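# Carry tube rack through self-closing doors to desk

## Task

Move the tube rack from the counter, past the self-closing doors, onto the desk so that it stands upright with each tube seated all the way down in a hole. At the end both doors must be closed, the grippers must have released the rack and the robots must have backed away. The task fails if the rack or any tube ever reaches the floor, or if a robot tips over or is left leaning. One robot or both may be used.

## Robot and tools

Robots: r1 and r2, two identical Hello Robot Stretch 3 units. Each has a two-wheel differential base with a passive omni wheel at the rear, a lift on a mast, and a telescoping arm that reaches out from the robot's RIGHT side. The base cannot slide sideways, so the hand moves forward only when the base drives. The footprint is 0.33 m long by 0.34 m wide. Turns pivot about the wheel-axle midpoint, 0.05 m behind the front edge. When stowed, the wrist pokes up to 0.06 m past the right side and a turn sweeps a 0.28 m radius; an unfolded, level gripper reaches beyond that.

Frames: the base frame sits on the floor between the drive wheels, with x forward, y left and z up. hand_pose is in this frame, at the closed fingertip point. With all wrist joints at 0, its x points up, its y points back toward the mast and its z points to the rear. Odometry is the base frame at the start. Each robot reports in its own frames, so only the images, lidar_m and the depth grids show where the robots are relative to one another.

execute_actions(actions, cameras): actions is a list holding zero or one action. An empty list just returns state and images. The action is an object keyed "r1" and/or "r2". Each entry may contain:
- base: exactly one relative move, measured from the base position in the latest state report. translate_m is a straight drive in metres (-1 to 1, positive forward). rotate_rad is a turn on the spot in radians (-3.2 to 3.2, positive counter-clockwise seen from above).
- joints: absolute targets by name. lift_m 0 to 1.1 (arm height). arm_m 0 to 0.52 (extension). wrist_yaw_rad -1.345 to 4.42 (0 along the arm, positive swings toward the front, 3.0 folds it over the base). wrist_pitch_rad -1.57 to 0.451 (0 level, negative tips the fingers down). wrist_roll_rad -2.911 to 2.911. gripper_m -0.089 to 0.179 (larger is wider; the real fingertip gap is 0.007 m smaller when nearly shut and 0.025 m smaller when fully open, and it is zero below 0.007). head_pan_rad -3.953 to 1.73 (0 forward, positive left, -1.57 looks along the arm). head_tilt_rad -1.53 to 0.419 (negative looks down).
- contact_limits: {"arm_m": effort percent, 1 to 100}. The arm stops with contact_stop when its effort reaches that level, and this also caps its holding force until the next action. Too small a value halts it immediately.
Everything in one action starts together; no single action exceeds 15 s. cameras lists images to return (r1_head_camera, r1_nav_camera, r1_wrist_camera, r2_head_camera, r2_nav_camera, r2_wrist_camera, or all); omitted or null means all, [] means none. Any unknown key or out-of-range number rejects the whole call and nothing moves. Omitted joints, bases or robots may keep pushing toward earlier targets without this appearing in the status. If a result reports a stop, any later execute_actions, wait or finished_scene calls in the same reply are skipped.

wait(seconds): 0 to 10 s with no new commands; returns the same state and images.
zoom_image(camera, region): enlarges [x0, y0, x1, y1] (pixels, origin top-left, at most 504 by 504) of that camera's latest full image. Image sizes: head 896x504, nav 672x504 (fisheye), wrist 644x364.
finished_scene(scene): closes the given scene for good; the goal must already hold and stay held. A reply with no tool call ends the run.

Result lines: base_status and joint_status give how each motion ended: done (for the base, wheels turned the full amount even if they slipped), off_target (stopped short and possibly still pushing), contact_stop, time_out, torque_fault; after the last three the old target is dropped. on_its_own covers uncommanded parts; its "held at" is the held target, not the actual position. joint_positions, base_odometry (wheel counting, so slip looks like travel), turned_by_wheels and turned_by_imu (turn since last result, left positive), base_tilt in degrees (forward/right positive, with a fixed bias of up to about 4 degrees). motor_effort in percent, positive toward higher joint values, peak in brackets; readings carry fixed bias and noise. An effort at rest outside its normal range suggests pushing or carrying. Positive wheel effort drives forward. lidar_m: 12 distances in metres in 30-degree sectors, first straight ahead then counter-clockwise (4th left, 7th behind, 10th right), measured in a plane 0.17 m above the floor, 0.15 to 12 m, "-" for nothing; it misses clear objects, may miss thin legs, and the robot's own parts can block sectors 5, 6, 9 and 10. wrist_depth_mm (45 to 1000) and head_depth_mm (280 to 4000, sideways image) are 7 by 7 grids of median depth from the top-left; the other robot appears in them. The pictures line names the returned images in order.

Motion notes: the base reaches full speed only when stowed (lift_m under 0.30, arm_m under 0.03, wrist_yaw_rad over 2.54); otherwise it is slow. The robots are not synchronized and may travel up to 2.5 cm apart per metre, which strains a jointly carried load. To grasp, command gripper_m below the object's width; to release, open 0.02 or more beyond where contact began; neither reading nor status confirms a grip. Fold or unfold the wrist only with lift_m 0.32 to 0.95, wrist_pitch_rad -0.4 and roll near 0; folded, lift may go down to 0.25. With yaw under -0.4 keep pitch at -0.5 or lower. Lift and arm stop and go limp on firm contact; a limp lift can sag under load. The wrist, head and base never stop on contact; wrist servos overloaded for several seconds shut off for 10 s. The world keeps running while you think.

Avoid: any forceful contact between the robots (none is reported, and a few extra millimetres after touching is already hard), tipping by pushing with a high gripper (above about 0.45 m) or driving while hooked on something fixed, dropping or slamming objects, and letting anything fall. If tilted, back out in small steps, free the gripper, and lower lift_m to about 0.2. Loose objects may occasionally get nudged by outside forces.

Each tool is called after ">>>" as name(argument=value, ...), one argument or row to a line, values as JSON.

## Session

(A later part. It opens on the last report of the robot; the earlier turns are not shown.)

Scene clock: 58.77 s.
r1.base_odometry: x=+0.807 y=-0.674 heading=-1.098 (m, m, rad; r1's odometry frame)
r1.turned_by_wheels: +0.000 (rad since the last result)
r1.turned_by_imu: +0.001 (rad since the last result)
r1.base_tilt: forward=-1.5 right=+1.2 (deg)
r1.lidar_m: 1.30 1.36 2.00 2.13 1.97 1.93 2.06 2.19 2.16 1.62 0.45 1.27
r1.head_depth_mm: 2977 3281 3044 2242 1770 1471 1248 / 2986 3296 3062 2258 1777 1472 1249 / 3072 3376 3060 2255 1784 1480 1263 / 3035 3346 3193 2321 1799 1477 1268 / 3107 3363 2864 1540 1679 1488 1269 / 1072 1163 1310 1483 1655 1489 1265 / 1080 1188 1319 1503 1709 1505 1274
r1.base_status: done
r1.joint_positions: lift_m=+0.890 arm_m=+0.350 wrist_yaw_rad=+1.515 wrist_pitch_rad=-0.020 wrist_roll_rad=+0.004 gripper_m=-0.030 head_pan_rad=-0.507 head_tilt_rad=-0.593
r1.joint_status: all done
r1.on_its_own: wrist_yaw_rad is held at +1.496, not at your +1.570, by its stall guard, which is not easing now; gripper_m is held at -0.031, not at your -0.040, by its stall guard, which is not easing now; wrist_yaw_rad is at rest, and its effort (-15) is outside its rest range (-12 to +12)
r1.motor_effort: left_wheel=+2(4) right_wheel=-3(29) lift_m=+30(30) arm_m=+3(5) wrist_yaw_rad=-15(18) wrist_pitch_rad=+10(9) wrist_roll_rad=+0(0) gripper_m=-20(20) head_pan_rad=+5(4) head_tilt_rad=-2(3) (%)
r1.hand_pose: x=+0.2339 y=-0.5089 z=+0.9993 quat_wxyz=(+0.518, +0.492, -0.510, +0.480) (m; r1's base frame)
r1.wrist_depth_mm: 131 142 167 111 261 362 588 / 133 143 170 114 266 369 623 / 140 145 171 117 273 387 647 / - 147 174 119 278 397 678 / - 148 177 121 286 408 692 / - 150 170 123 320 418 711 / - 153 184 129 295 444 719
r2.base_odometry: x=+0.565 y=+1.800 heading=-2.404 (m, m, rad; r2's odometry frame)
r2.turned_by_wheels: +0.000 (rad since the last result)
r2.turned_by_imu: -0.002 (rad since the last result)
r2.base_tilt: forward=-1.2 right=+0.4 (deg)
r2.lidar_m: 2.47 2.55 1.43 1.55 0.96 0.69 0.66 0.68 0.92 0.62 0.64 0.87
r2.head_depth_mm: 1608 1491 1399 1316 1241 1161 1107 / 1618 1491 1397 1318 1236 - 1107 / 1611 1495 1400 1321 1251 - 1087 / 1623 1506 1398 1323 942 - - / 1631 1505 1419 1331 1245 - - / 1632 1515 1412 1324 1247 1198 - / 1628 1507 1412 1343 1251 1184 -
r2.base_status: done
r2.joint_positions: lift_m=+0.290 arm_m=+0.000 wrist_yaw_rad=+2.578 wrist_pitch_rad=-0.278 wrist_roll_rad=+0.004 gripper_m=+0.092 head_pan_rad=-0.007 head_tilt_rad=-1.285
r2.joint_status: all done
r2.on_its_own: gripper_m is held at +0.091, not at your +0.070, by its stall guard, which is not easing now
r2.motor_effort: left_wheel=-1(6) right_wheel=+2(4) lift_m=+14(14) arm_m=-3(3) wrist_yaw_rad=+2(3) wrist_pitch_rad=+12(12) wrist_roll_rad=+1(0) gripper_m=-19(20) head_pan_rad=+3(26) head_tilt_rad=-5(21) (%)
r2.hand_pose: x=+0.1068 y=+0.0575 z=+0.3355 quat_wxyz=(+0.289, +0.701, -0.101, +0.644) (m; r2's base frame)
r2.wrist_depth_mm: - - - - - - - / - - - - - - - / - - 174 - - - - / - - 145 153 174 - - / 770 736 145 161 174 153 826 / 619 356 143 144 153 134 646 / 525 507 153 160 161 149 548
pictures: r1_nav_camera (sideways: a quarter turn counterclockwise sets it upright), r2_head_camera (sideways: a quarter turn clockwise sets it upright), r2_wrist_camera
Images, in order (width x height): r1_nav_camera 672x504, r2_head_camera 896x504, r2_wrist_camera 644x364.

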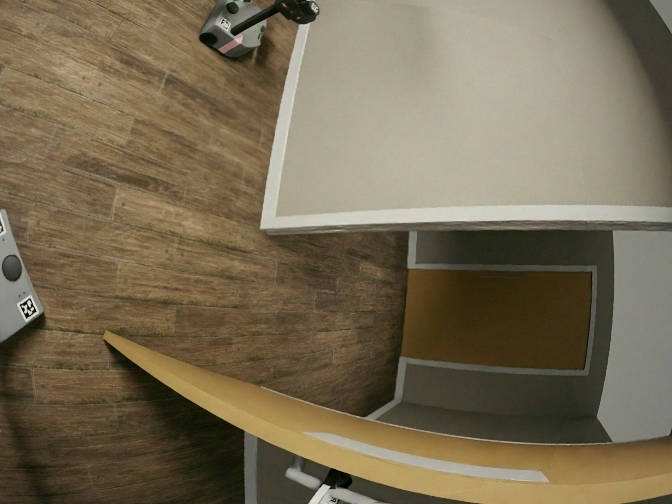

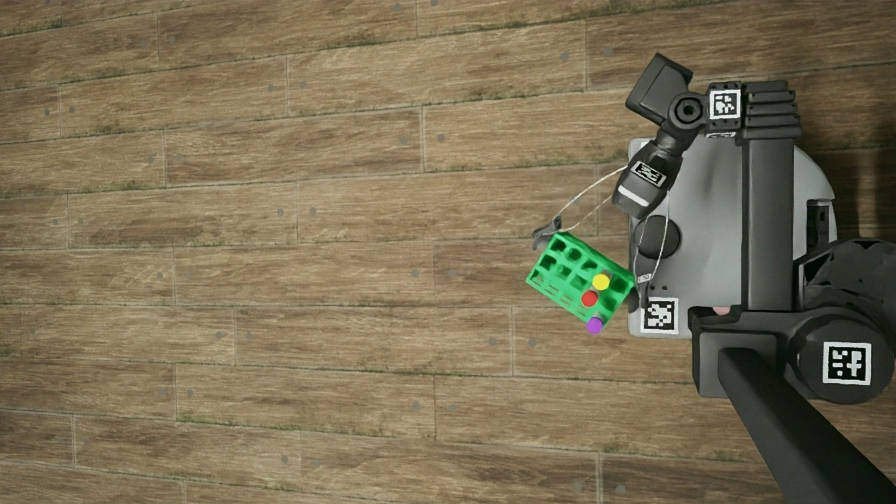

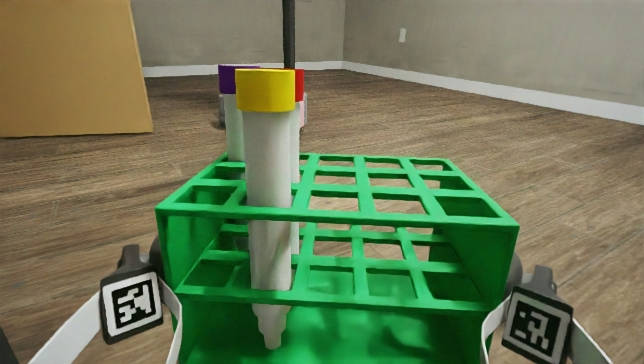

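>>> execute_actions(
  actions=[
    {"r1":{"base":{"translate_m":-0.06},"joints":{"arm_m":0.39}},"r2":{"base":{"rotate_rad":1.68},"joints":{"head_tilt_rad":-0.9}}},
  ],
  cameras=[],
)

>>> execute_actions(
  actions=[
    {"r1":{"base":{"translate_m":-0.04},"joints":{"arm_m":0.435}},"r2":{"base":{"translate_m":1.0}}},
  ],
  cameras=["r2_nav_camera","r1_nav_camera","r2_wrist_camera"],
)

Scene clock: 61.53 s.
r1.base_odometry: x=+0.780 y=-0.620 heading=-1.098 (m, m, rad; r1's odometry frame)
r1.turned_by_wheels: +0.000 (rad since the last result)
r1.turned_by_imu: +0.001 (rad since the last result)
r1.base_tilt: forward=-1.5 right=+1.2 (deg)
r1.lidar_m: 1.35 1.49 2.03 2.17 1.91 1.88 2.00 2.16 2.12 1.68 0.49 1.33
r1.head_depth_mm: 3038 3310 3061 2249 1774 1452 1251 / 3030 3336 3110 2254 1769 1470 1259 / 3103 3362 3140 2286 1801 1481 1255 / 3112 3374 3188 2308 1794 1479 1259 / 3121 3451 2994 2071 1708 1498 1270 / 1120 1216 1361 1529 1715 1498 1272 / 1117 1231 1385 1561 1724 1491 1279
r1.base_status: done
r1.joint_positions: lift_m=+0.890 arm_m=+0.390 wrist_yaw_rad=+1.451 wrist_pitch_rad=-0.018 wrist_roll_rad=+0.004 gripper_m=-0.030 head_pan_rad=-0.507 head_tilt_rad=-0.593
r1.joint_status: all done
r1.on_its_own: wrist_yaw_rad is held at +1.455, not at your +1.570, by its stall guard, which is not easing now; gripper_m is held at -0.031, not at your -0.040, by its stall guard, which is not easing now
r1.motor_effort: left_wheel=+4(8) right_wheel=-13(30) lift_m=+30(30) arm_m=+0(5) wrist_yaw_rad=+3(20) wrist_pitch_rad=+9(9) wrist_roll_rad=+0(0) gripper_m=-18(21) head_pan_rad=+4(5) head_tilt_rad=-3(3) (%)
r1.hand_pose: x=+0.2326 y=-0.5655 z=+0.9998 quat_wxyz=(+0.532, +0.475, -0.526, +0.463) (m; r1's base frame)
r1.wrist_depth_mm: 119 135 167 111 315 572 712 / 120 137 169 114 322 593 723 / 121 137 172 117 329 615 735 / 122 139 173 120 337 641 736 / 125 141 175 121 347 673 758 / 127 142 166 123 414 701 778 / 129 143 180 129 339 749 793
r2.base_odometry: x=+0.565 y=+1.800 heading=-0.724 (m, m, rad; r2's odometry frame)
r2.turned_by_wheels: +1.680 (rad since the last result)
r2.turned_by_imu: +1.692 (rad since the last result)
r2.base_tilt: forward=-1.1 right=+0.4 (deg)
r2.lidar_m: 1.64 0.87 0.67 0.66 0.70 1.03 0.62 0.66 0.98 2.47 2.64 1.48
r2.head_depth_mm: 2940 2422 1885 1636 1403 1230 1098 / 1486 2276 1955 1633 1398 1232 1093 / 1457 1702 1893 1632 1405 1237 1095 / 1515 1771 1972 1639 1411 1241 1077 / 1575 1841 1967 1643 1413 1234 1096 / 1646 1944 1962 1643 1413 1231 1104 / 1800 2398 1990 1570 1417 1241 1102
r2.base_status: done
r2.joint_positions: lift_m=+0.290 arm_m=+0.000 wrist_yaw_rad=+2.578 wrist_pitch_rad=-0.278 wrist_roll_rad=+0.004 gripper_m=+0.092 head_pan_rad=-0.007 head_tilt_rad=-0.902
r2.joint_status: all done
r2.on_its_own: gripper_m is held at +0.091, not at your +0.070, by its stall guard, which is not easing now
r2.motor_effort: left_wheel=-1(7) right_wheel=+2(13) lift_m=+14(14) arm_m=-3(3) wrist_yaw_rad=+2(1) wrist_pitch_rad=+12(12) wrist_roll_rad=+1(1) gripper_m=-20(19) head_pan_rad=+3(4) head_tilt_rad=+0(19) (%)
r2.hand_pose: x=+0.1068 y=+0.0575 z=+0.3355 quat_wxyz=(+0.289, +0.701, -0.101, +0.644) (m; r2's base frame)
r2.wrist_depth_mm: 544 591 653 723 818 952 - / 566 621 651 769 864 - - / 587 661 173 815 954 - - / 622 684 145 153 175 - - / 656 685 145 161 175 153 815 / 625 358 143 144 153 135 646 / 526 501 153 160 162 149 546
pictures: none
No camera images: the call's "cameras" was empty. Leave "cameras" out to get every camera's image.

Scene clock: 66.53 s.
r1.base_odometry: x=+0.762 y=-0.585 heading=-1.098 (m, m, rad; r1's odometry frame)
r1.turned_by_wheels: +0.000 (rad since the last result)
r1.turned_by_imu: +0.002 (rad since the last result)
r1.base_tilt: forward=-1.6 right=+1.2 (deg)
r1.lidar_m: 0.81 2.03 2.06 2.20 1.88 1.85 1.97 2.13 2.09 1.72 0.53 1.37
r1.head_depth_mm: 3021 3314 3026 2247 1772 1462 1253 / 3122 3371 3065 2258 1787 1468 1249 / 3120 3347 3133 2287 1785 1482 1254 / 3148 3397 3131 2257 1795 1482 1259 / 3168 3514 2970 2147 1761 1421 1262 / 1176 1269 1390 1575 1725 1224 1178 / 1154 1271 1416 1547 1147 1005 1150
r1.base_status: done
r1.joint_positions: lift_m=+0.890 arm_m=+0.435 wrist_yaw_rad=+1.450 wrist_pitch_rad=-0.017 wrist_roll_rad=+0.004 gripper_m=-0.030 head_pan_rad=-0.507 head_tilt_rad=-0.593
r1.joint_status: all done
r1.on_its_own: wrist_yaw_rad is held at +1.455, not at your +1.570, by its stall guard, which is not easing now; gripper_m is held at -0.031, not at your -0.040, by its stall guard, which is not easing now
r1.motor_effort: left_wheel=+4(9) right_wheel=-15(45) lift_m=+30(30) arm_m=+2(1) wrist_yaw_rad=+3(12) wrist_pitch_rad=+8(9) wrist_roll_rad=+0(0) gripper_m=-19(19) head_pan_rad=+5(5) head_tilt_rad=-3(3) (%)
r1.hand_pose: x=+0.2326 y=-0.6104 z=+0.9999 quat_wxyz=(+0.532, +0.475, -0.526, +0.463) (m; r1's base frame)
r1.wrist_depth_mm: 116 133 169 112 360 758 711 / 117 134 170 114 368 772 734 / 117 135 172 116 374 774 737 / 118 137 173 120 381 787 758 / 119 138 176 121 395 813 761 / 120 139 165 123 491 843 785 / 121 140 180 129 397 868 801
r2.base_odometry: x=+1.314 y=+1.138 heading=-0.724 (m, m, rad; r2's odometry frame)
r2.turned_by_wheels: +0.000 (rad since the last result)
r2.turned_by_imu: +0.005 (rad since the last result)
r2.base_tilt: forward=-1.1 right=+0.4 (deg)
r2.lidar_m: 0.72 0.83 2.32 0.56 0.61 0.89 1.62 1.73 2.61 2.56 0.80 0.73
r2.head_depth_mm: 591 683 811 1031 1397 1230 1096 / 609 705 835 1032 1326 1231 1098 / 624 724 868 1083 1353 1236 1091 / 640 752 903 1129 1379 1230 1086 / 659 777 939 1190 1406 1240 1101 / 677 804 980 1256 1409 1233 1099 / 699 829 1021 1340 1416 1235 1106
r2.base_status: done
r2.joint_positions: lift_m=+0.290 arm_m=+0.000 wrist_yaw_rad=+2.578 wrist_pitch_rad=-0.278 wrist_roll_rad=+0.004 gripper_m=+0.092 head_pan_rad=-0.007 head_tilt_rad=-0.901
r2.joint_status: not commanded
r2.on_its_own: gripper_m is held at +0.091, not at your +0.070, by its stall guard, which is not easing now
r2.motor_effort: left_wheel=-2(6) right_wheel=+3(13) lift_m=+14(14) arm_m=-3(3) wrist_yaw_rad=+2(2) wrist_pitch_rad=+12(12) wrist_roll_rad=+1(0) gripper_m=-20(20) head_pan_rad=+4(3) head_tilt_rad=+2(1) (%)
r2.hand_pose: x=+0.1068 y=+0.0575 z=+0.3355 quat_wxyz=(+0.289, +0.701, -0.101, +0.644) (m; r2's base frame)
r2.wrist_depth_mm: 470 - - - - 862 627 / 494 565 - - - 835 638 / 517 557 173 - - 858 662 / 538 587 145 152 174 822 664 / 566 603 145 161 174 153 665 / 593 358 143 144 154 134 634 / 525 501 153 160 161 149 545
pictures: r1_nav_camera (sideways: a quarter turn counterclockwise sets it upright), r2_nav_camera (sideways: a quarter turn counterclockwise sets it upright), r2_wrist_camera
Images, in order (width x height): r1_nav_camera 672x504, r2_nav_camera 672x504, r2_wrist_camera 644x364.

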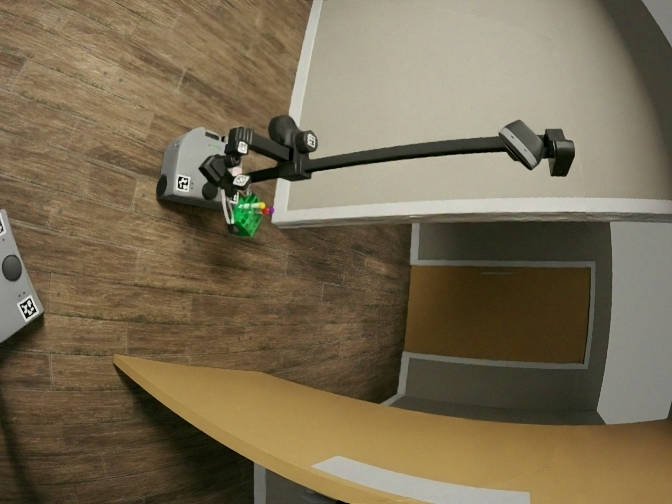

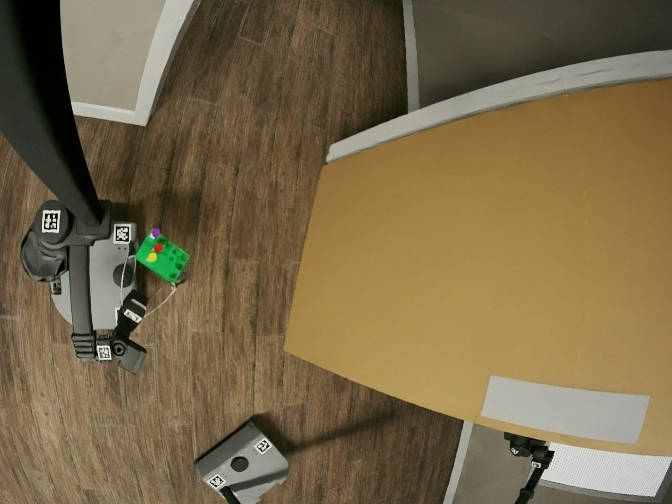

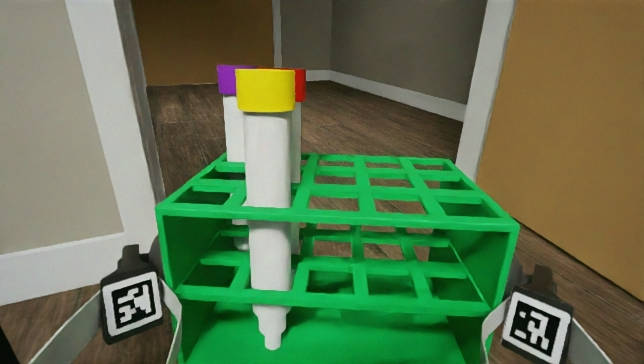

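>>> execute_actions(
  actions=[
    {"r2":{"base":{"translate_m":0.43}}},
  ],
  cameras=[],
)

>>> execute_actions(
  actions=[
    {"r2":{"base":{"rotate_rad":1.45},"joints":{"head_tilt_rad":-0.5}}},
  ],
  cameras=[],
)

>>> execute_actions(
  actions=[
    {"r1":{"joints":{"gripper_m":0.08}},"r2":{"base":{"translate_m":0.2}}},
  ],
  cameras=["r2_nav_camera","r1_nav_camera","r1_wrist_camera"],
)

Scene clock: 69.83 s.
r1.base_odometry: x=+0.762 y=-0.585 heading=-1.098 (m, m, rad; r1's odometry frame)
r1.turned_by_wheels: +0.000 (rad since the last result)
r1.turned_by_imu: +0.001 (rad since the last result)
r1.base_tilt: forward=-1.6 right=+1.2 (deg)
r1.lidar_m: 1.38 2.04 2.05 2.20 1.87 1.84 1.97 2.14 2.10 1.72 0.53 0.74
r1.head_depth_mm: 3057 3410 3075 2242 1788 1427 1252 / 3024 3388 3080 2242 1778 1142 1232 / 727 3270 2786 2116 1700 995 1122 / 3157 3502 3150 2280 1089 1239 1125 / 3228 3466 3002 2135 1718 1488 1246 / 1169 1256 1400 1576 1750 1504 1271 / 1154 1269 1410 1606 1780 1497 1280
r1.base_status: not commanded
r1.joint_positions: lift_m=+0.890 arm_m=+0.435 wrist_yaw_rad=+1.450 wrist_pitch_rad=-0.017 wrist_roll_rad=+0.004 gripper_m=-0.030 head_pan_rad=-0.507 head_tilt_rad=-0.593
r1.joint_status: not commanded
r1.on_its_own: wrist_yaw_rad is held at +1.455, not at your +1.570, by its stall guard, which is not easing now; gripper_m is held at -0.031, not at your -0.040, by its stall guard, which is not easing now
r1.motor_effort: left_wheel=+4(5) right_wheel=-15(15) lift_m=+30(31) arm_m=+2(2) wrist_yaw_rad=+3(3) wrist_pitch_rad=+9(8) wrist_roll_rad=+0(0) gripper_m=-19(18) head_pan_rad=+5(5) head_tilt_rad=-3(3) (%)
r1.hand_pose: x=+0.2326 y=-0.6104 z=+0.9999 quat_wxyz=(+0.532, +0.475, -0.526, +0.463) (m; r1's base frame)
r1.wrist_depth_mm: 116 133 169 112 358 743 714 / 117 134 171 114 370 764 729 / 117 135 172 116 373 777 732 / 119 137 174 120 381 795 745 / 119 138 175 121 397 820 764 / 120 139 165 123 495 841 787 / 121 140 180 129 395 850 779
r2.base_odometry: x=+1.636 y=+0.853 heading=-0.724 (m, m, rad; r2's odometry frame)
r2.turned_by_wheels: +0.000 (rad since the last result)
r2.turned_by_imu: +0.002 (rad since the last result)
r2.base_tilt: forward=-1.2 right=+0.4 (deg)
r2.lidar_m: 0.31 0.35 0.61 2.86 0.70 0.83 2.05 2.20 2.65 0.73 0.36 0.31
r2.head_depth_mm: - - 313 383 493 692 1062 / - 289 325 401 522 749 1081 / - 292 337 419 556 821 1093 / - 297 350 439 589 902 1089 / - 304 365 463 632 1004 1098 / - 311 380 487 680 1131 1099 / 288 323 397 516 737 1179 1106
r2.base_status: done
r2.joint_positions: lift_m=+0.290 arm_m=+0.000 wrist_yaw_rad=+2.578 wrist_pitch_rad=-0.278 wrist_roll_rad=+0.004 gripper_m=+0.092 head_pan_rad=-0.007 head_tilt_rad=-0.901
r2.joint_status: not commanded
r2.on_its_own: gripper_m is held at +0.091, not at your +0.070, by its stall guard, which is not easing now
r2.motor_effort: left_wheel=-2(5) right_wheel=+2(12) lift_m=+13(13) arm_m=-3(3) wrist_yaw_rad=+1(1) wrist_pitch_rad=+12(12) wrist_roll_rad=+1(1) gripper_m=-20(20) head_pan_rad=+3(3) head_tilt_rad=+1(1) (%)
r2.hand_pose: x=+0.1067 y=+0.0575 z=+0.3355 quat_wxyz=(+0.289, +0.701, -0.101, +0.644) (m; r2's base frame)
r2.wrist_depth_mm: - - - - 473 319 242 / - - - - 478 325 246 / - - 175 - 495 332 247 / - - 145 152 174 320 252 / 773 741 145 160 175 154 254 / 623 356 143 144 154 135 257 / 519 503 153 160 162 149 246
pictures: none
No camera images: the call's "cameras" was empty. Leave "cameras" out to get every camera's image.

Scene clock: 71.87 s.
r1.base_odometry: x=+0.762 y=-0.585 heading=-1.098 (m, m, rad; r1's odometry frame)
r1.turned_by_wheels: +0.000 (rad since the last result)
r1.turned_by_imu: +0.001 (rad since the last result)
r1.base_tilt: forward=-1.6 right=+1.1 (deg)
r1.lidar_m: 1.38 2.03 2.05 2.20 1.88 1.85 1.97 2.14 2.10 1.72 0.53 0.70
r1.head_depth_mm: 3086 3306 3045 2269 1783 1368 1246 / 630 3428 3109 2247 1774 1127 1103 / 3092 3485 3120 2300 1789 938 1105 / 3074 3387 2872 825 980 868 1128 / 3112 3415 2853 2102 1751 1497 1270 / 1170 1257 1398 1576 1753 1486 1276 / 1154 1269 1421 1617 1778 1488 1276
r1.base_status: not commanded
r1.joint_positions: lift_m=+0.890 arm_m=+0.435 wrist_yaw_rad=+1.450 wrist_pitch_rad=-0.017 wrist_roll_rad=+0.004 gripper_m=-0.030 head_pan_rad=-0.507 head_tilt_rad=-0.593
r1.joint_status: not commanded
r1.on_its_own: wrist_yaw_rad is held at +1.455, not at your +1.570, by its stall guard, which is not easing now; gripper_m is held at -0.031, not at your -0.040, by its stall guard, which is not easing now
r1.motor_effort: left_wheel=+4(5) right_wheel=-15(15) lift_m=+31(30) arm_m=+2(2) wrist_yaw_rad=+3(4) wrist_pitch_rad=+8(8) wrist_roll_rad=+0(0) gripper_m=-19(18) head_pan_rad=+5(5) head_tilt_rad=-2(2) (%)
r1.hand_pose: x=+0.2326 y=-0.6104 z=+0.9999 quat_wxyz=(+0.532, +0.475, -0.526, +0.463) (m; r1's base frame)
r1.wrist_depth_mm: 116 133 169 111 357 749 711 / 117 135 171 114 364 771 726 / 118 135 172 116 375 783 745 / 118 137 174 119 385 790 744 / 119 138 175 121 397 816 772 / 120 139 165 123 495 850 782 / 121 140 180 129 395 859 811
r2.base_odometry: x=+1.636 y=+0.853 heading=+0.726 (m, m, rad; r2's odometry frame)
r2.turned_by_wheels: +1.450 (rad since the last result)
r2.turned_by_imu: +1.461 (rad since the last result)
r2.base_tilt: forward=-1.2 right=+0.4 (deg)
r2.lidar_m: 2.87 0.68 0.73 1.89 2.11 2.72 0.73 0.39 0.31 0.31 0.33 0.51
r2.head_depth_mm: 2421 2587 2824 2598 1969 1552 1272 / 2408 2642 2875 2661 1962 1541 1275 / 2424 2665 2877 2697 1962 1543 1277 / 2410 2626 2906 2698 1956 1545 1273 / 2400 2610 2912 2710 1968 1546 1272 / 2396 2644 2874 2703 1964 1535 1273 / 2386 2606 2820 2707 1977 1553 1277
r2.base_status: done
r2.joint_positions: lift_m=+0.290 arm_m=+0.000 wrist_yaw_rad=+2.578 wrist_pitch_rad=-0.278 wrist_roll_rad=+0.004 gripper_m=+0.092 head_pan_rad=-0.007 head_tilt_rad=-0.507
r2.joint_status: all done
r2.on_its_own: gripper_m is held at +0.091, not at your +0.070, by its stall guard, which is not easing now
r2.motor_effort: left_wheel=-2(7) right_wheel=+3(13) lift_m=+14(14) arm_m=-4(4) wrist_yaw_rad=+1(1) wrist_pitch_rad=+12(12) wrist_roll_rad=+1(1) gripper_m=-20(20) head_pan_rad=+4(2) head_tilt_rad=+2(24) (%)
r2.hand_pose: x=+0.1067 y=+0.0575 z=+0.3355 quat_wxyz=(+0.289, +0.701, -0.101, +0.644) (m; r2's base frame)
r2.wrist_depth_mm: - - - 872 641 - - / - - - 860 674 - - / - - 174 875 729 - - / - - 145 153 175 - - / 765 734 145 161 174 153 828 / 622 357 143 144 153 134 659 / 515 500 153 160 161 149 540
pictures: none
No camera images: the call's "cameras" was empty. Leave "cameras" out to get every camera's image.

Scene clock: 74.40 s.
r1.base_odometry: x=+0.762 y=-0.585 heading=-1.098 (m, m, rad; r1's odometry frame)
r1.turned_by_wheels: +0.000 (rad since the last result)
r1.turned_by_imu: +0.000 (rad since the last result)
r1.base_tilt: forward=-1.6 right=+1.2 (deg)
r1.lidar_m: 1.38 2.04 2.05 2.20 1.88 1.85 1.97 2.14 2.10 1.73 0.52 0.90
r1.head_depth_mm: 3048 3327 3049 2255 1662 1471 1228 / 3090 3357 3053 2253 1629 1296 1215 / 3087 3398 3131 2292 1091 1257 1213 / 764 3276 2792 2122 1099 1347 1255 / 3184 3532 3004 2134 1756 1483 1258 / 1168 1264 1401 1584 1744 1501 1279 / 1150 1271 1410 1612 1756 1503 1277
r1.base_status: not commanded
r1.joint_positions: lift_m=+0.890 arm_m=+0.435 wrist_yaw_rad=+1.479 wrist_pitch_rad=-0.017 wrist_roll_rad=+0.004 gripper_m=+0.080 head_pan_rad=-0.507 head_tilt_rad=-0.593
r1.joint_status: all done
r1.on_its_own: wrist_yaw_rad is held at +1.455, not at your +1.570, by its stall guard, which is still easing
r1.motor_effort: left_wheel=+2(5) right_wheel=-2(15) lift_m=+30(31) arm_m=+2(2) wrist_yaw_rad=-18(19) wrist_pitch_rad=+9(9) wrist_roll_rad=+0(0) gripper_m=-5(80) head_pan_rad=+5(5) head_tilt_rad=-3(3) (%)
r1.hand_pose: x=+0.2333 y=-0.6032 z=+0.9999 quat_wxyz=(+0.526, +0.482, -0.519, +0.471) (m; r1's base frame)
r1.wrist_depth_mm: 157 180 145 288 408 710 714 / 159 182 147 292 417 726 722 / 160 183 149 295 425 747 734 / 161 185 152 301 437 792 737 / 164 187 154 305 417 819 760 / 166 184 157 311 400 840 786 / 168 188 163 314 441 804 794
r2.base_odometry: x=+1.786 y=+0.986 heading=+0.726 (m, m, rad; r2's odometry frame)
r2.turned_by_wheels: +0.000 (rad since the last result)
r2.turned_by_imu: +0.001 (rad since the last result)
r2.base_tilt: forward=-1.1 right=+0.4 (deg)
r2.lidar_m: 2.67 1.52 0.54 1.18 2.11 2.87 0.93 0.37 0.31 0.31 0.34 0.60
r2.head_depth_mm: 2220 2458 2668 2599 1967 1540 1274 / 2236 2455 2711 2715 1991 1554 1274 / 2255 2444 2669 2710 1991 1554 1274 / 2220 2464 2669 2700 1961 1548 1266 / 2236 2434 2679 2685 1970 1547 1276 / 2238 2428 2663 2705 1958 1547 1280 / 2268 2447 2657 2710 1954 1549 1271
r2.base_status: done
r2.joint_positions: lift_m=+0.290 arm_m=+0.000 wrist_yaw_rad=+2.578 wrist_pitch_rad=-0.278 wrist_roll_rad=+0.004 gripper_m=+0.092 head_pan_rad=-0.007 head_tilt_rad=-0.506
r2.joint_status: not commanded
r2.on_its_own: gripper_m is held at +0.091, not at your +0.070, by its stall guard, which is not easing now
r2.motor_effort: left_wheel=-2(6) right_wheel=+3(12) lift_m=+14(14) arm_m=-3(3) wrist_yaw_rad=+1(1) wrist_pitch_rad=+12(12) wrist_roll_rad=+1(0) gripper_m=-20(20) head_pan_rad=+3(2) head_tilt_rad=+3(3) (%)
r2.hand_pose: x=+0.1067 y=+0.0575 z=+0.3355 quat_wxyz=(+0.289, +0.701, -0.101, +0.644) (m; r2's base frame)
r2.wrist_depth_mm: - - 888 537 - - - / - - 773 567 - - - / - - 174 612 - - - / - - 145 152 175 - - / 774 738 145 161 175 153 830 / 618 355 143 144 153 134 652 / 522 503 153 159 161 149 545
pictures: r1_nav_camera (sideways: a quarter turn counterclockwise sets it upright), r1_wrist_camera, r2_nav_camera (sideways: a quarter turn counterclockwise sets it upright)
Images, in order (width x height): r1_nav_camera 672x504, r1_wrist_camera 644x364, r2_nav_camera 672x504.

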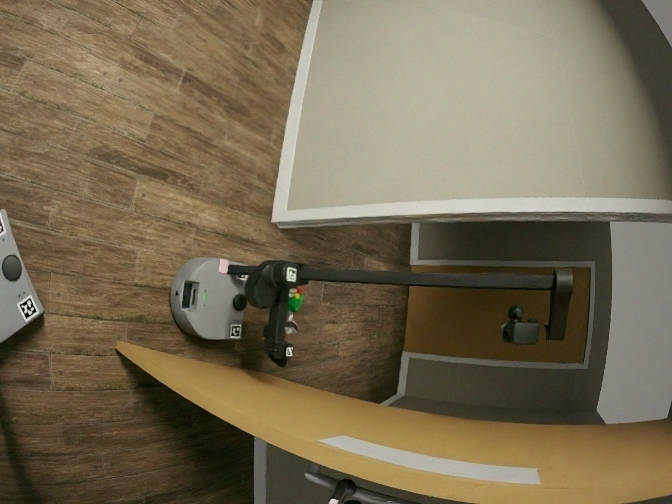

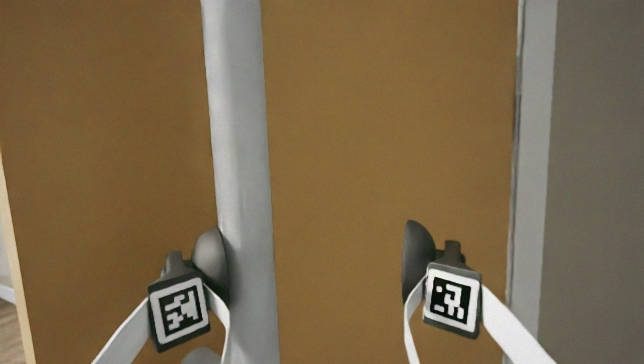

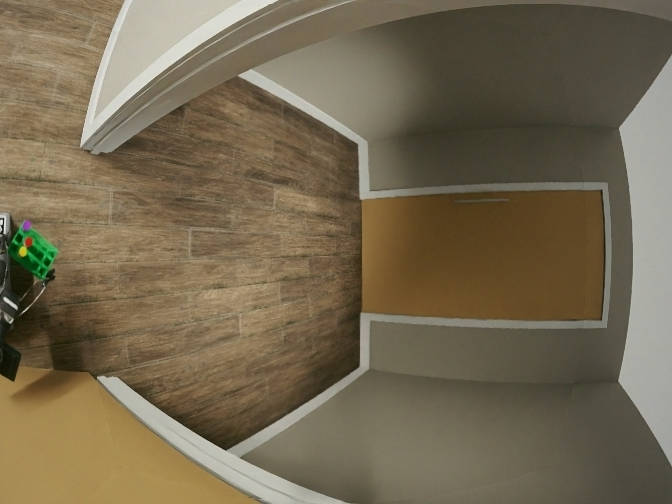

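>>> execute_actions(
  actions=[
    {"r1":{"base":{"translate_m":-0.15},"joints":{"wrist_yaw_rad":1.5}}},
  ],
  cameras=["r1_nav_camera"],
)

>>> execute_actions(
  actions=[
    {"r1":{"joints":{"wrist_yaw_rad":2.7,"wrist_pitch_rad":-0.4,"gripper_m":0.02,"arm_m":0,"lift_m":0.29,"head_tilt_rad":-0.9}},"r2":{"joints":{"head_pan_rad":-2.2,"head_tilt_rad":-1.0}}},
  ],
  cameras=["r1_nav_camera","r2_nav_camera"],
)

Scene clock: 77.83 s.
r1.base_odometry: x=+0.693 y=-0.451 heading=-1.098 (m, m, rad; r1's odometry frame)
r1.turned_by_wheels: +0.000 (rad since the last result)
r1.turned_by_imu: +0.001 (rad since the last result)
r1.base_tilt: forward=-1.5 right=+1.2 (deg)
r1.lidar_m: 1.51 2.18 2.15 2.26 1.76 1.72 1.84 2.05 2.01 1.89 1.11 0.64
r1.head_depth_mm: 602 713 987 1249 1625 1477 1255 / 559 633 723 838 1049 1332 1255 / 534 587 658 741 870 1004 1180 / 3227 3575 3002 2203 1164 1371 1255 / 895 3540 3032 2202 1743 1493 1269 / 3069 1424 1559 1728 1816 1496 1270 / 1249 1401 1549 1766 1840 1503 1279
r1.base_status: done
r1.joint_positions: lift_m=+0.890 arm_m=+0.435 wrist_yaw_rad=+1.502 wrist_pitch_rad=-0.017 wrist_roll_rad=+0.004 gripper_m=+0.080 head_pan_rad=-0.507 head_tilt_rad=-0.593
r1.joint_status: all done
r1.motor_effort: left_wheel=+0(2) right_wheel=+0(9) lift_m=+30(30) arm_m=+2(2) wrist_yaw_rad=-1(5) wrist_pitch_rad=+8(9) wrist_roll_rad=+0(0) gripper_m=+1(2) head_pan_rad=+5(5) head_tilt_rad=-2(3) (%)
r1.hand_pose: x=+0.2338 y=-0.5973 z=+0.9999 quat_wxyz=(+0.520, +0.488, -0.513, +0.477) (m; r1's base frame)
r1.wrist_depth_mm: - 431 506 605 737 894 811 / - 446 513 613 746 901 832 / - 450 527 621 772 918 837 / - 475 532 633 781 940 848 / - 479 548 649 782 965 863 / - 496 575 660 776 983 901 / - - 563 676 834 - 903
r2.base_odometry: x=+1.786 y=+0.986 heading=+0.726 (m, m, rad; r2's odometry frame)
r2.turned_by_wheels: +0.000 (rad since the last result)
r2.turned_by_imu: +0.000 (rad since the last result)
r2.base_tilt: forward=-1.2 right=+0.4 (deg)
r2.lidar_m: 2.67 0.63 0.54 1.18 2.11 2.88 0.36 0.24 0.22 0.22 0.28 0.60
r2.head_depth_mm: 2254 2450 2647 2601 1977 1555 1279 / 2231 2468 2672 2699 1986 1553 1274 / 2247 2447 2691 2718 1969 1549 1271 / 2219 2430 2647 2743 1985 1548 1275 / 2240 2449 2681 2724 1995 1546 1281 / 2245 2452 2647 2718 1979 1551 1277 / 2239 2434 2675 2683 1994 1546 1270
r2.base_status: not commanded
r2.joint_positions: lift_m=+0.290 arm_m=+0.000 wrist_yaw_rad=+2.580 wrist_pitch_rad=-0.279 wrist_roll_rad=+0.004 gripper_m=+0.092 head_pan_rad=-0.006 head_tilt_rad=-0.504
r2.joint_status: not commanded
r2.on_its_own: gripper_m is held at +0.091, not at your +0.070, by its stall guard, which is not easing now
r2.motor_effort: left_wheel=-2(22) right_wheel=+1(11) lift_m=+15(15) arm_m=-1(4) wrist_yaw_rad=+1(1) wrist_pitch_rad=+12(13) wrist_roll_rad=+0(1) gripper_m=-20(20) head_pan_rad=+3(3) head_tilt_rad=+2(3) (%)
r2.hand_pose: x=+0.1065 y=+0.0577 z=+0.3352 quat_wxyz=(+0.289, +0.701, -0.100, +0.644) (m; r2's base frame)
r2.wrist_depth_mm: - - 890 540 - - - / - - 883 566 - - - / - - 176 594 - - - / - - 146 153 188 - - / 758 747 145 165 173 154 847 / 617 352 141 144 154 135 644 / 523 500 153 160 162 149 553
pictures: r1_nav_camera (sideways: a quarter turn counterclockwise sets it upright)
Images, in order (width x height): r1_nav_camera 672x504.

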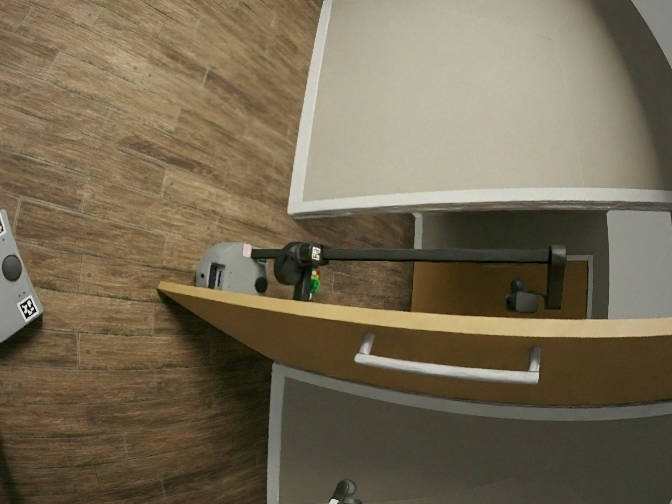

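Scene clock: 84.13 s.
r1.base_odometry: x=+0.693 y=-0.451 heading=-1.098 (m, m, rad; r1's odometry frame)
r1.turned_by_wheels: +0.000 (rad since the last result)
r1.turned_by_imu: +0.002 (rad since the last result)
r1.base_tilt: forward=-1.6 right=+1.1 (deg)
r1.lidar_m: 1.51 2.18 2.14 2.26 1.75 1.72 1.83 2.05 2.01 1.89 1.11 0.64
r1.head_depth_mm: 694 1048 1524 1600 1404 1252 1113 / 624 745 981 1370 1408 1250 1128 / 589 688 806 1008 1340 1256 1126 / 2968 2269 1155 1431 1420 1259 1130 / 2754 2318 1837 1657 1438 1263 1141 / 1431 1581 1821 1665 1432 1265 1144 / 1361 1580 1840 1653 1444 1277 1147
r1.base_status: not commanded
r1.joint_positions: lift_m=+0.290 arm_m=+0.003 wrist_yaw_rad=+2.699 wrist_pitch_rad=-0.416 wrist_roll_rad=+0.004 gripper_m=+0.020 head_pan_rad=-0.507 head_tilt_rad=-0.889
r1.joint_status: all done
joint sent to its limit — the command would take r1.arm_m past its lower limit, so that joint was sent only as far as its limit.
r1.motor_effort: left_wheel=+0(0) right_wheel=-1(1) lift_m=+20(25) arm_m=-4(4) wrist_yaw_rad=+1(3) wrist_pitch_rad=+8(9) wrist_roll_rad=+0(0) gripper_m=+0(78) head_pan_rad=+5(4) head_tilt_rad=-5(21) (%)
r1.hand_pose: x=+0.0751 y=+0.0548 z=+0.3034 quat_wxyz=(+0.295, +0.708, -0.010, +0.641) (m; r1's base frame)
r1.wrist_depth_mm: - - - - - - - / - - - - - - - / - - - - - - - / 885 868 852 850 828 813 804 / 691 684 675 702 667 662 650 / - 576 570 553 565 548 548 / - 492 481 480 456 469 467
r2.base_odometry: x=+1.786 y=+0.986 heading=+0.726 (m, m, rad; r2's odometry frame)
r2.turned_by_wheels: +0.000 (rad since the last result)
r2.turned_by_imu: -0.001 (rad since the last result)
r2.base_tilt: forward=-1.2 right=+0.4 (deg)
r2.lidar_m: 2.67 0.63 0.54 1.17 2.12 2.86 0.35 0.24 0.22 0.22 0.28 0.60
r2.head_depth_mm: - - 303 388 593 1163 - / - - 297 369 553 1052 - / - - 292 353 518 839 - / - - - 338 486 718 - / - - - 324 457 714 1082 / - - - 315 434 709 1085 / - - - 310 411 650 1078
r2.base_status: not commanded
r2.joint_positions: lift_m=+0.290 arm_m=+0.000 wrist_yaw_rad=+2.580 wrist_pitch_rad=-0.279 wrist_roll_rad=+0.004 gripper_m=+0.092 head_pan_rad=-2.193 head_tilt_rad=-0.988
r2.joint_status: all done
r2.on_its_own: gripper_m is held at +0.091, not at your +0.070, by its stall guard, which is not easing now
r2.motor_effort: left_wheel=-2(2) right_wheel=+1(1) lift_m=+15(15) arm_m=-2(1) wrist_yaw_rad=+0(0) wrist_pitch_rad=+12(13) wrist_roll_rad=+1(1) gripper_m=-20(20) head_pan_rad=-5(45) head_tilt_rad=-5(26) (%)
r2.hand_pose: x=+0.1065 y=+0.0577 z=+0.3352 quat_wxyz=(+0.289, +0.701, -0.100, +0.644) (m; r2's base frame)
r2.wrist_depth_mm: - - 888 538 - - - / - - 868 571 - - - / - - 175 597 - - - / - - 146 153 188 - - / 764 748 145 164 172 153 821 / 610 354 141 144 154 134 651 / 529 496 153 160 162 149 550
pictures: r1_nav_camera (sideways: a quarter turn counterclockwise sets it upright), r2_nav_camera (sideways: a quarter turn counterclockwise sets it upright)
Images, in order (width x height): r1_nav_camera 672x504, r2_nav_camera 672x504.

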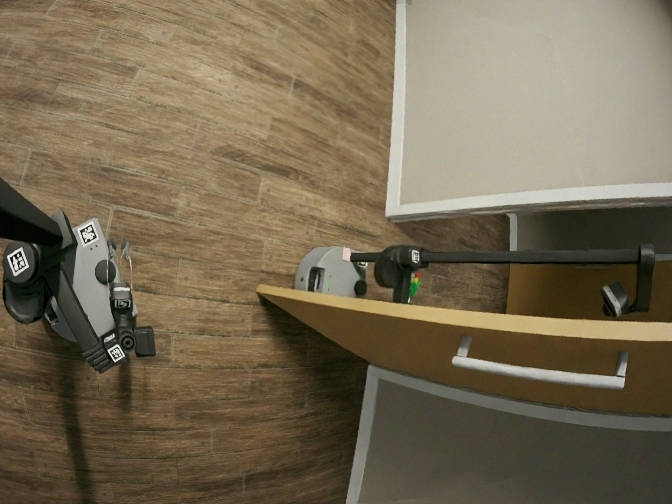

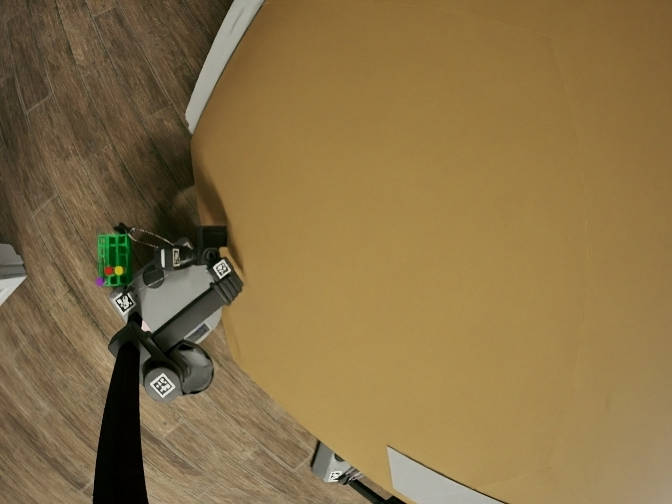

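>>> execute_actions(
  actions=[
    {"r1":{"base":{"translate_m":0.85},"joints":{"head_pan_rad":0,"head_tilt_rad":-1.1,"wrist_yaw_rad":3.0}},"r2":{"base":{"translate_m":0.15}}},
  ],
  cameras=[],
)

>>> execute_actions(
  actions=[
    {"r1":{"base":{"rotate_rad":-1.35}}},
  ],
  cameras=["r1_nav_camera","r2_wrist_camera"],
)

Scene clock: 88.87 s.
r1.base_odometry: x=+1.081 y=-1.208 heading=-1.098 (m, m, rad; r1's odometry frame)
r1.turned_by_wheels: +0.000 (rad since the last result)
r1.turned_by_imu: +0.005 (rad since the last result)
r1.base_tilt: forward=-1.6 right=+1.1 (deg)
r1.lidar_m: 0.78 1.15 1.65 1.77 2.46 2.42 2.58 2.55 0.35 0.47 0.54 0.72
r1.head_depth_mm: 735 856 1023 1288 1278 1185 1110 / 784 922 1125 1361 1295 1182 1124 / 841 1010 1248 1412 1289 1193 1131 / 908 1105 1401 1426 1299 1193 1138 / 982 1222 1529 1437 1308 1191 1132 / 1084 1369 1567 1440 1313 1209 1114 / 1191 1556 1605 1444 1322 1205 1118
r1.base_status: done
r1.joint_positions: lift_m=+0.290 arm_m=+0.003 wrist_yaw_rad=+2.999 wrist_pitch_rad=-0.416 wrist_roll_rad=+0.004 gripper_m=+0.020 head_pan_rad=-0.007 head_tilt_rad=-1.087
r1.joint_status: all done
r1.motor_effort: left_wheel=+0(5) right_wheel=+0(8) lift_m=+21(20) arm_m=-4(4) wrist_yaw_rad=+0(2) wrist_pitch_rad=+8(7) wrist_roll_rad=+0(0) gripper_m=+0(0) head_pan_rad=+5(44) head_tilt_rad=-5(18) (%)
r1.hand_pose: x=+0.0108 y=+0.0742 z=+0.3033 quat_wxyz=(+0.196, +0.702, +0.096, +0.678) (m; r1's base frame)
r1.wrist_depth_mm: - - - - - - - / - - - - - - - / - - - - - - - / 874 - 862 863 837 820 817 / 687 675 693 698 664 657 646 / 571 560 - 555 575 547 543 / 484 502 - - 460 473 463
r2.base_odometry: x=+1.898 y=+1.085 heading=+0.726 (m, m, rad; r2's odometry frame)
r2.turned_by_wheels: +0.000 (rad since the last result)
r2.turned_by_imu: -0.002 (rad since the last result)
r2.base_tilt: forward=-1.2 right=+0.4 (deg)
r2.lidar_m: 2.52 1.52 0.47 0.64 2.12 0.65 0.32 0.24 0.23 0.24 0.33 1.44
r2.head_depth_mm: - - 297 371 548 1041 - / - - 299 366 535 984 - / - - 295 361 524 847 - / - - 292 356 514 758 - / - - 293 350 502 792 1085 / - - 290 345 491 855 1092 / - - 287 341 482 826 1097
r2.base_status: done
r2.joint_positions: lift_m=+0.290 arm_m=+0.000 wrist_yaw_rad=+2.580 wrist_pitch_rad=-0.279 wrist_roll_rad=+0.004 gripper_m=+0.092 head_pan_rad=-2.194 head_tilt_rad=-0.991
r2.joint_status: not commanded
r2.on_its_own: gripper_m is held at +0.091, not at your +0.070, by its stall guard, which is not easing now
r2.motor_effort: left_wheel=-2(25) right_wheel=+0(9) lift_m=+16(15) arm_m=-1(2) wrist_yaw_rad=+0(0) wrist_pitch_rad=+12(13) wrist_roll_rad=+0(0) gripper_m=-19(19) head_pan_rad=-3(4) head_tilt_rad=-3(5) (%)
r2.hand_pose: x=+0.1065 y=+0.0577 z=+0.3352 quat_wxyz=(+0.289, +0.701, -0.100, +0.644) (m; r2's base frame)
r2.wrist_depth_mm: - - 469 - - - - / - - 476 - - - - / - - 175 - - - - / - - 146 153 189 - - / 778 740 145 170 173 153 820 / 619 352 141 144 153 134 657 / 527 502 153 159 162 149 546
pictures: none
No camera images: the call's "cameras" was empty. Leave "cameras" out to get every camera's image.

Scene clock: 90.87 s.
r1.base_odometry: x=+1.081 y=-1.208 heading=-2.448 (m, m, rad; r1's odometry frame)
r1.turned_by_wheels: -1.350 (rad since the last result)
r1.turned_by_imu: -1.326 (rad since the last result)
r1.base_tilt: forward=-1.6 right=+1.2 (deg)
r1.lidar_m: 0.54 0.72 0.72 0.88 1.62 1.66 1.99 2.42 2.43 2.80 0.35 0.35
r1.head_depth_mm: 628 673 725 787 883 1173 1107 / 821 894 979 1115 1250 1184 1126 / 1144 1300 976 1207 1267 1199 1141 / 2007 1769 1086 875 1257 1198 1139 / 2025 1723 846 1229 1307 1203 1133 / 523 1701 1597 1436 1306 1211 1114 / 2008 1805 1602 1444 1304 1221 1121
r1.base_status: done
r1.joint_positions: lift_m=+0.290 arm_m=+0.003 wrist_yaw_rad=+2.999 wrist_pitch_rad=-0.416 wrist_roll_rad=+0.004 gripper_m=+0.020 head_pan_rad=-0.007 head_tilt_rad=-1.087
r1.joint_status: not commanded
r1.motor_effort: left_wheel=+1(6) right_wheel=-1(8) lift_m=+20(21) arm_m=-4(4) wrist_yaw_rad=+2(0) wrist_pitch_rad=+8(8) wrist_roll_rad=+0(0) gripper_m=+0(0) head_pan_rad=+4(4) head_tilt_rad=-5(5) (%)
r1.hand_pose: x=+0.0108 y=+0.0742 z=+0.3033 quat_wxyz=(+0.196, +0.702, +0.096, +0.678) (m; r1's base frame)
r1.wrist_depth_mm: - - - 918 780 660 - / - - - - 805 698 - / - - - - 885 743 - / 858 - 847 826 827 789 826 / 690 683 691 704 667 659 654 / 571 562 - 557 563 552 540 / 490 499 - - 463 472 463
r2.base_odometry: x=+1.898 y=+1.085 heading=+0.726 (m, m, rad; r2's odometry frame)
r2.turned_by_wheels: +0.000 (rad since the last result)
r2.turned_by_imu: +0.000 (rad since the last result)
r2.base_tilt: forward=-1.1 right=+0.4 (deg)
r2.lidar_m: 2.51 1.52 0.47 0.64 0.74 0.65 0.32 0.24 0.23 0.24 0.33 1.44
r2.head_depth_mm: - - 297 371 548 1038 - / - - 299 366 535 984 - / - - 295 361 525 848 - / - - 291 355 514 758 - / - - 293 351 503 793 1079 / - - 290 345 493 858 1094 / - - 287 341 483 831 1090
r2.base_status: not commanded
r2.joint_positions: lift_m=+0.290 arm_m=+0.000 wrist_yaw_rad=+2.580 wrist_pitch_rad=-0.279 wrist_roll_rad=+0.004 gripper_m=+0.092 head_pan_rad=-2.194 head_tilt_rad=-0.991
r2.joint_status: not commanded
r2.on_its_own: gripper_m is held at +0.091, not at your +0.070, by its stall guard, which is not easing now
r2.motor_effort: left_wheel=-2(2) right_wheel=+0(1) lift_m=+15(14) arm_m=-1(1) wrist_yaw_rad=+1(0) wrist_pitch_rad=+12(13) wrist_roll_rad=+0(1) gripper_m=-20(20) head_pan_rad=-3(3) head_tilt_rad=-4(4) (%)
r2.hand_pose: x=+0.1065 y=+0.0577 z=+0.3352 quat_wxyz=(+0.289, +0.701, -0.100, +0.644) (m; r2's base frame)
r2.wrist_depth_mm: - - 466 - - - - / - - 479 - - - - / - - 175 - - - - / - - 146 153 189 - - / 767 757 145 170 172 153 820 / 622 357 141 144 153 135 643 / 523 507 153 160 162 149 547
pictures: r1_nav_camera (sideways: a quarter turn counterclockwise sets it upright), r2_wrist_camera
Images, in order (width x height): r1_nav_camera 672x504, r2_wrist_camera 644x364.

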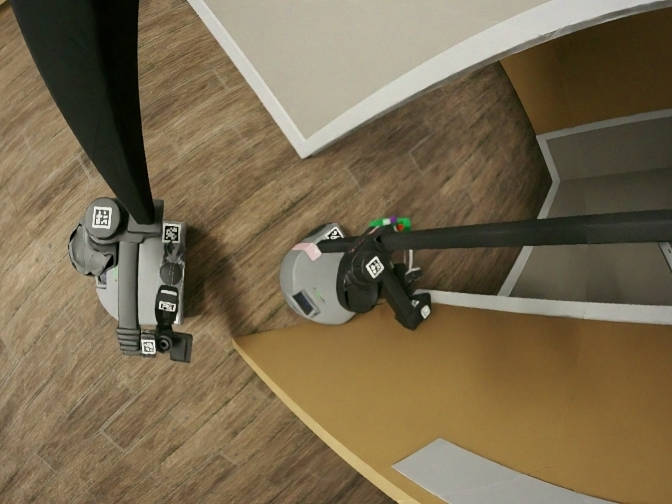

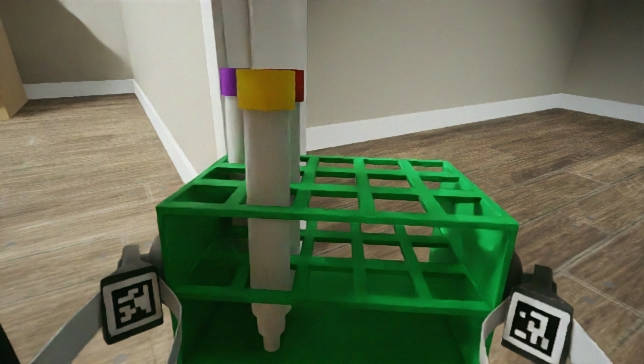

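>>> execute_actions(
  actions=[
    {"r1":{"base":{"translate_m":0.28}}},
  ],
  cameras=["r1_nav_camera"],
)

Scene clock: 93.63 s.
r1.base_odometry: x=+0.865 y=-1.387 heading=-2.448 (m, m, rad; r1's odometry frame)
r1.turned_by_wheels: +0.000 (rad since the last result)
r1.turned_by_imu: +0.002 (rad since the last result)
r1.base_tilt: forward=-1.6 right=+1.2 (deg)
r1.lidar_m: 0.38 0.28 0.56 0.63 1.16 1.84 2.22 2.63 2.64 0.24 0.24 0.29
r1.head_depth_mm: 522 557 600 651 715 787 822 / 682 747 822 867 1051 1146 1123 / 930 1110 1266 905 1086 1100 1130 / 1929 1780 1592 1373 777 1040 1139 / 2017 1770 1591 1419 731 1183 1141 / 2045 1793 1590 492 1297 1208 1118 / 2024 1772 338 1431 1312 1213 1123
r1.base_status: done
r1.joint_positions: lift_m=+0.290 arm_m=+0.003 wrist_yaw_rad=+2.999 wrist_pitch_rad=-0.416 wrist_roll_rad=+0.004 gripper_m=+0.020 head_pan_rad=-0.007 head_tilt_rad=-1.087
r1.joint_status: not commanded
r1.motor_effort: left_wheel=+1(8) right_wheel=-1(7) lift_m=+21(21) arm_m=-4(4) wrist_yaw_rad=+1(1) wrist_pitch_rad=+8(7) wrist_roll_rad=+0(0) gripper_m=+0(0) head_pan_rad=+4(4) head_tilt_rad=-5(5) (%)
r1.hand_pose: x=+0.0107 y=+0.0742 z=+0.3033 quat_wxyz=(+0.196, +0.702, +0.096, +0.678) (m; r1's base frame)
r1.wrist_depth_mm: - - 841 669 574 - - / - - 926 722 623 - - / - - 998 805 678 - - / 888 - 853 800 749 807 813 / 698 688 690 694 664 656 386 / 573 571 - 552 573 556 288 / 480 494 - - 459 466 287
r2.base_odometry: x=+1.898 y=+1.085 heading=+0.726 (m, m, rad; r2's odometry frame)
r2.turned_by_wheels: +0.000 (rad since the last result)
r2.turned_by_imu: +0.000 (rad since the last result)
r2.base_tilt: forward=-1.1 right=+0.4 (deg)
r2.lidar_m: 2.52 1.52 0.47 0.64 0.46 0.37 0.32 0.24 0.23 0.24 0.33 1.45
r2.head_depth_mm: - - 297 372 547 1032 - / - - 299 366 535 985 - / - - 295 360 524 851 - / - - 291 356 512 757 - / - - 294 350 503 792 1084 / - - 290 345 493 857 1094 / - - 287 341 483 828 1097
r2.base_status: not commanded
r2.joint_positions: lift_m=+0.290 arm_m=+0.000 wrist_yaw_rad=+2.580 wrist_pitch_rad=-0.279 wrist_roll_rad=+0.004 gripper_m=+0.092 head_pan_rad=-2.194 head_tilt_rad=-0.991
r2.joint_status: not commanded
r2.on_its_own: gripper_m is held at +0.091, not at your +0.070, by its stall guard, which is not easing now
r2.motor_effort: left_wheel=-2(2) right_wheel=+0(1) lift_m=+15(15) arm_m=-2(2) wrist_yaw_rad=+0(0) wrist_pitch_rad=+12(12) wrist_roll_rad=+1(1) gripper_m=-20(19) head_pan_rad=-2(4) head_tilt_rad=-5(3) (%)
r2.hand_pose: x=+0.1065 y=+0.0577 z=+0.3352 quat_wxyz=(+0.289, +0.701, -0.100, +0.644) (m; r2's base frame)
r2.wrist_depth_mm: - - 469 - - - - / - - 487 - - - - / - - 176 - - - - / - - 146 153 189 - - / 761 739 145 170 172 153 815 / 610 357 141 144 154 134 651 / 523 495 152 160 162 149 545
pictures: r1_nav_camera (sideways: a quarter turn counterclockwise sets it upright)
Images, in order (width x height): r1_nav_camera 672x504.

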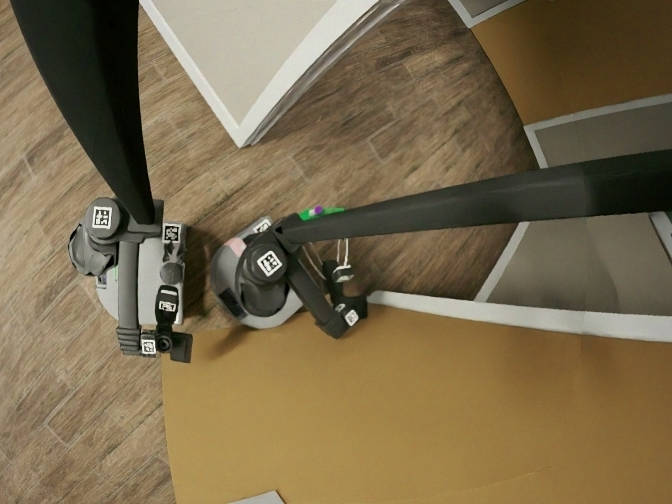

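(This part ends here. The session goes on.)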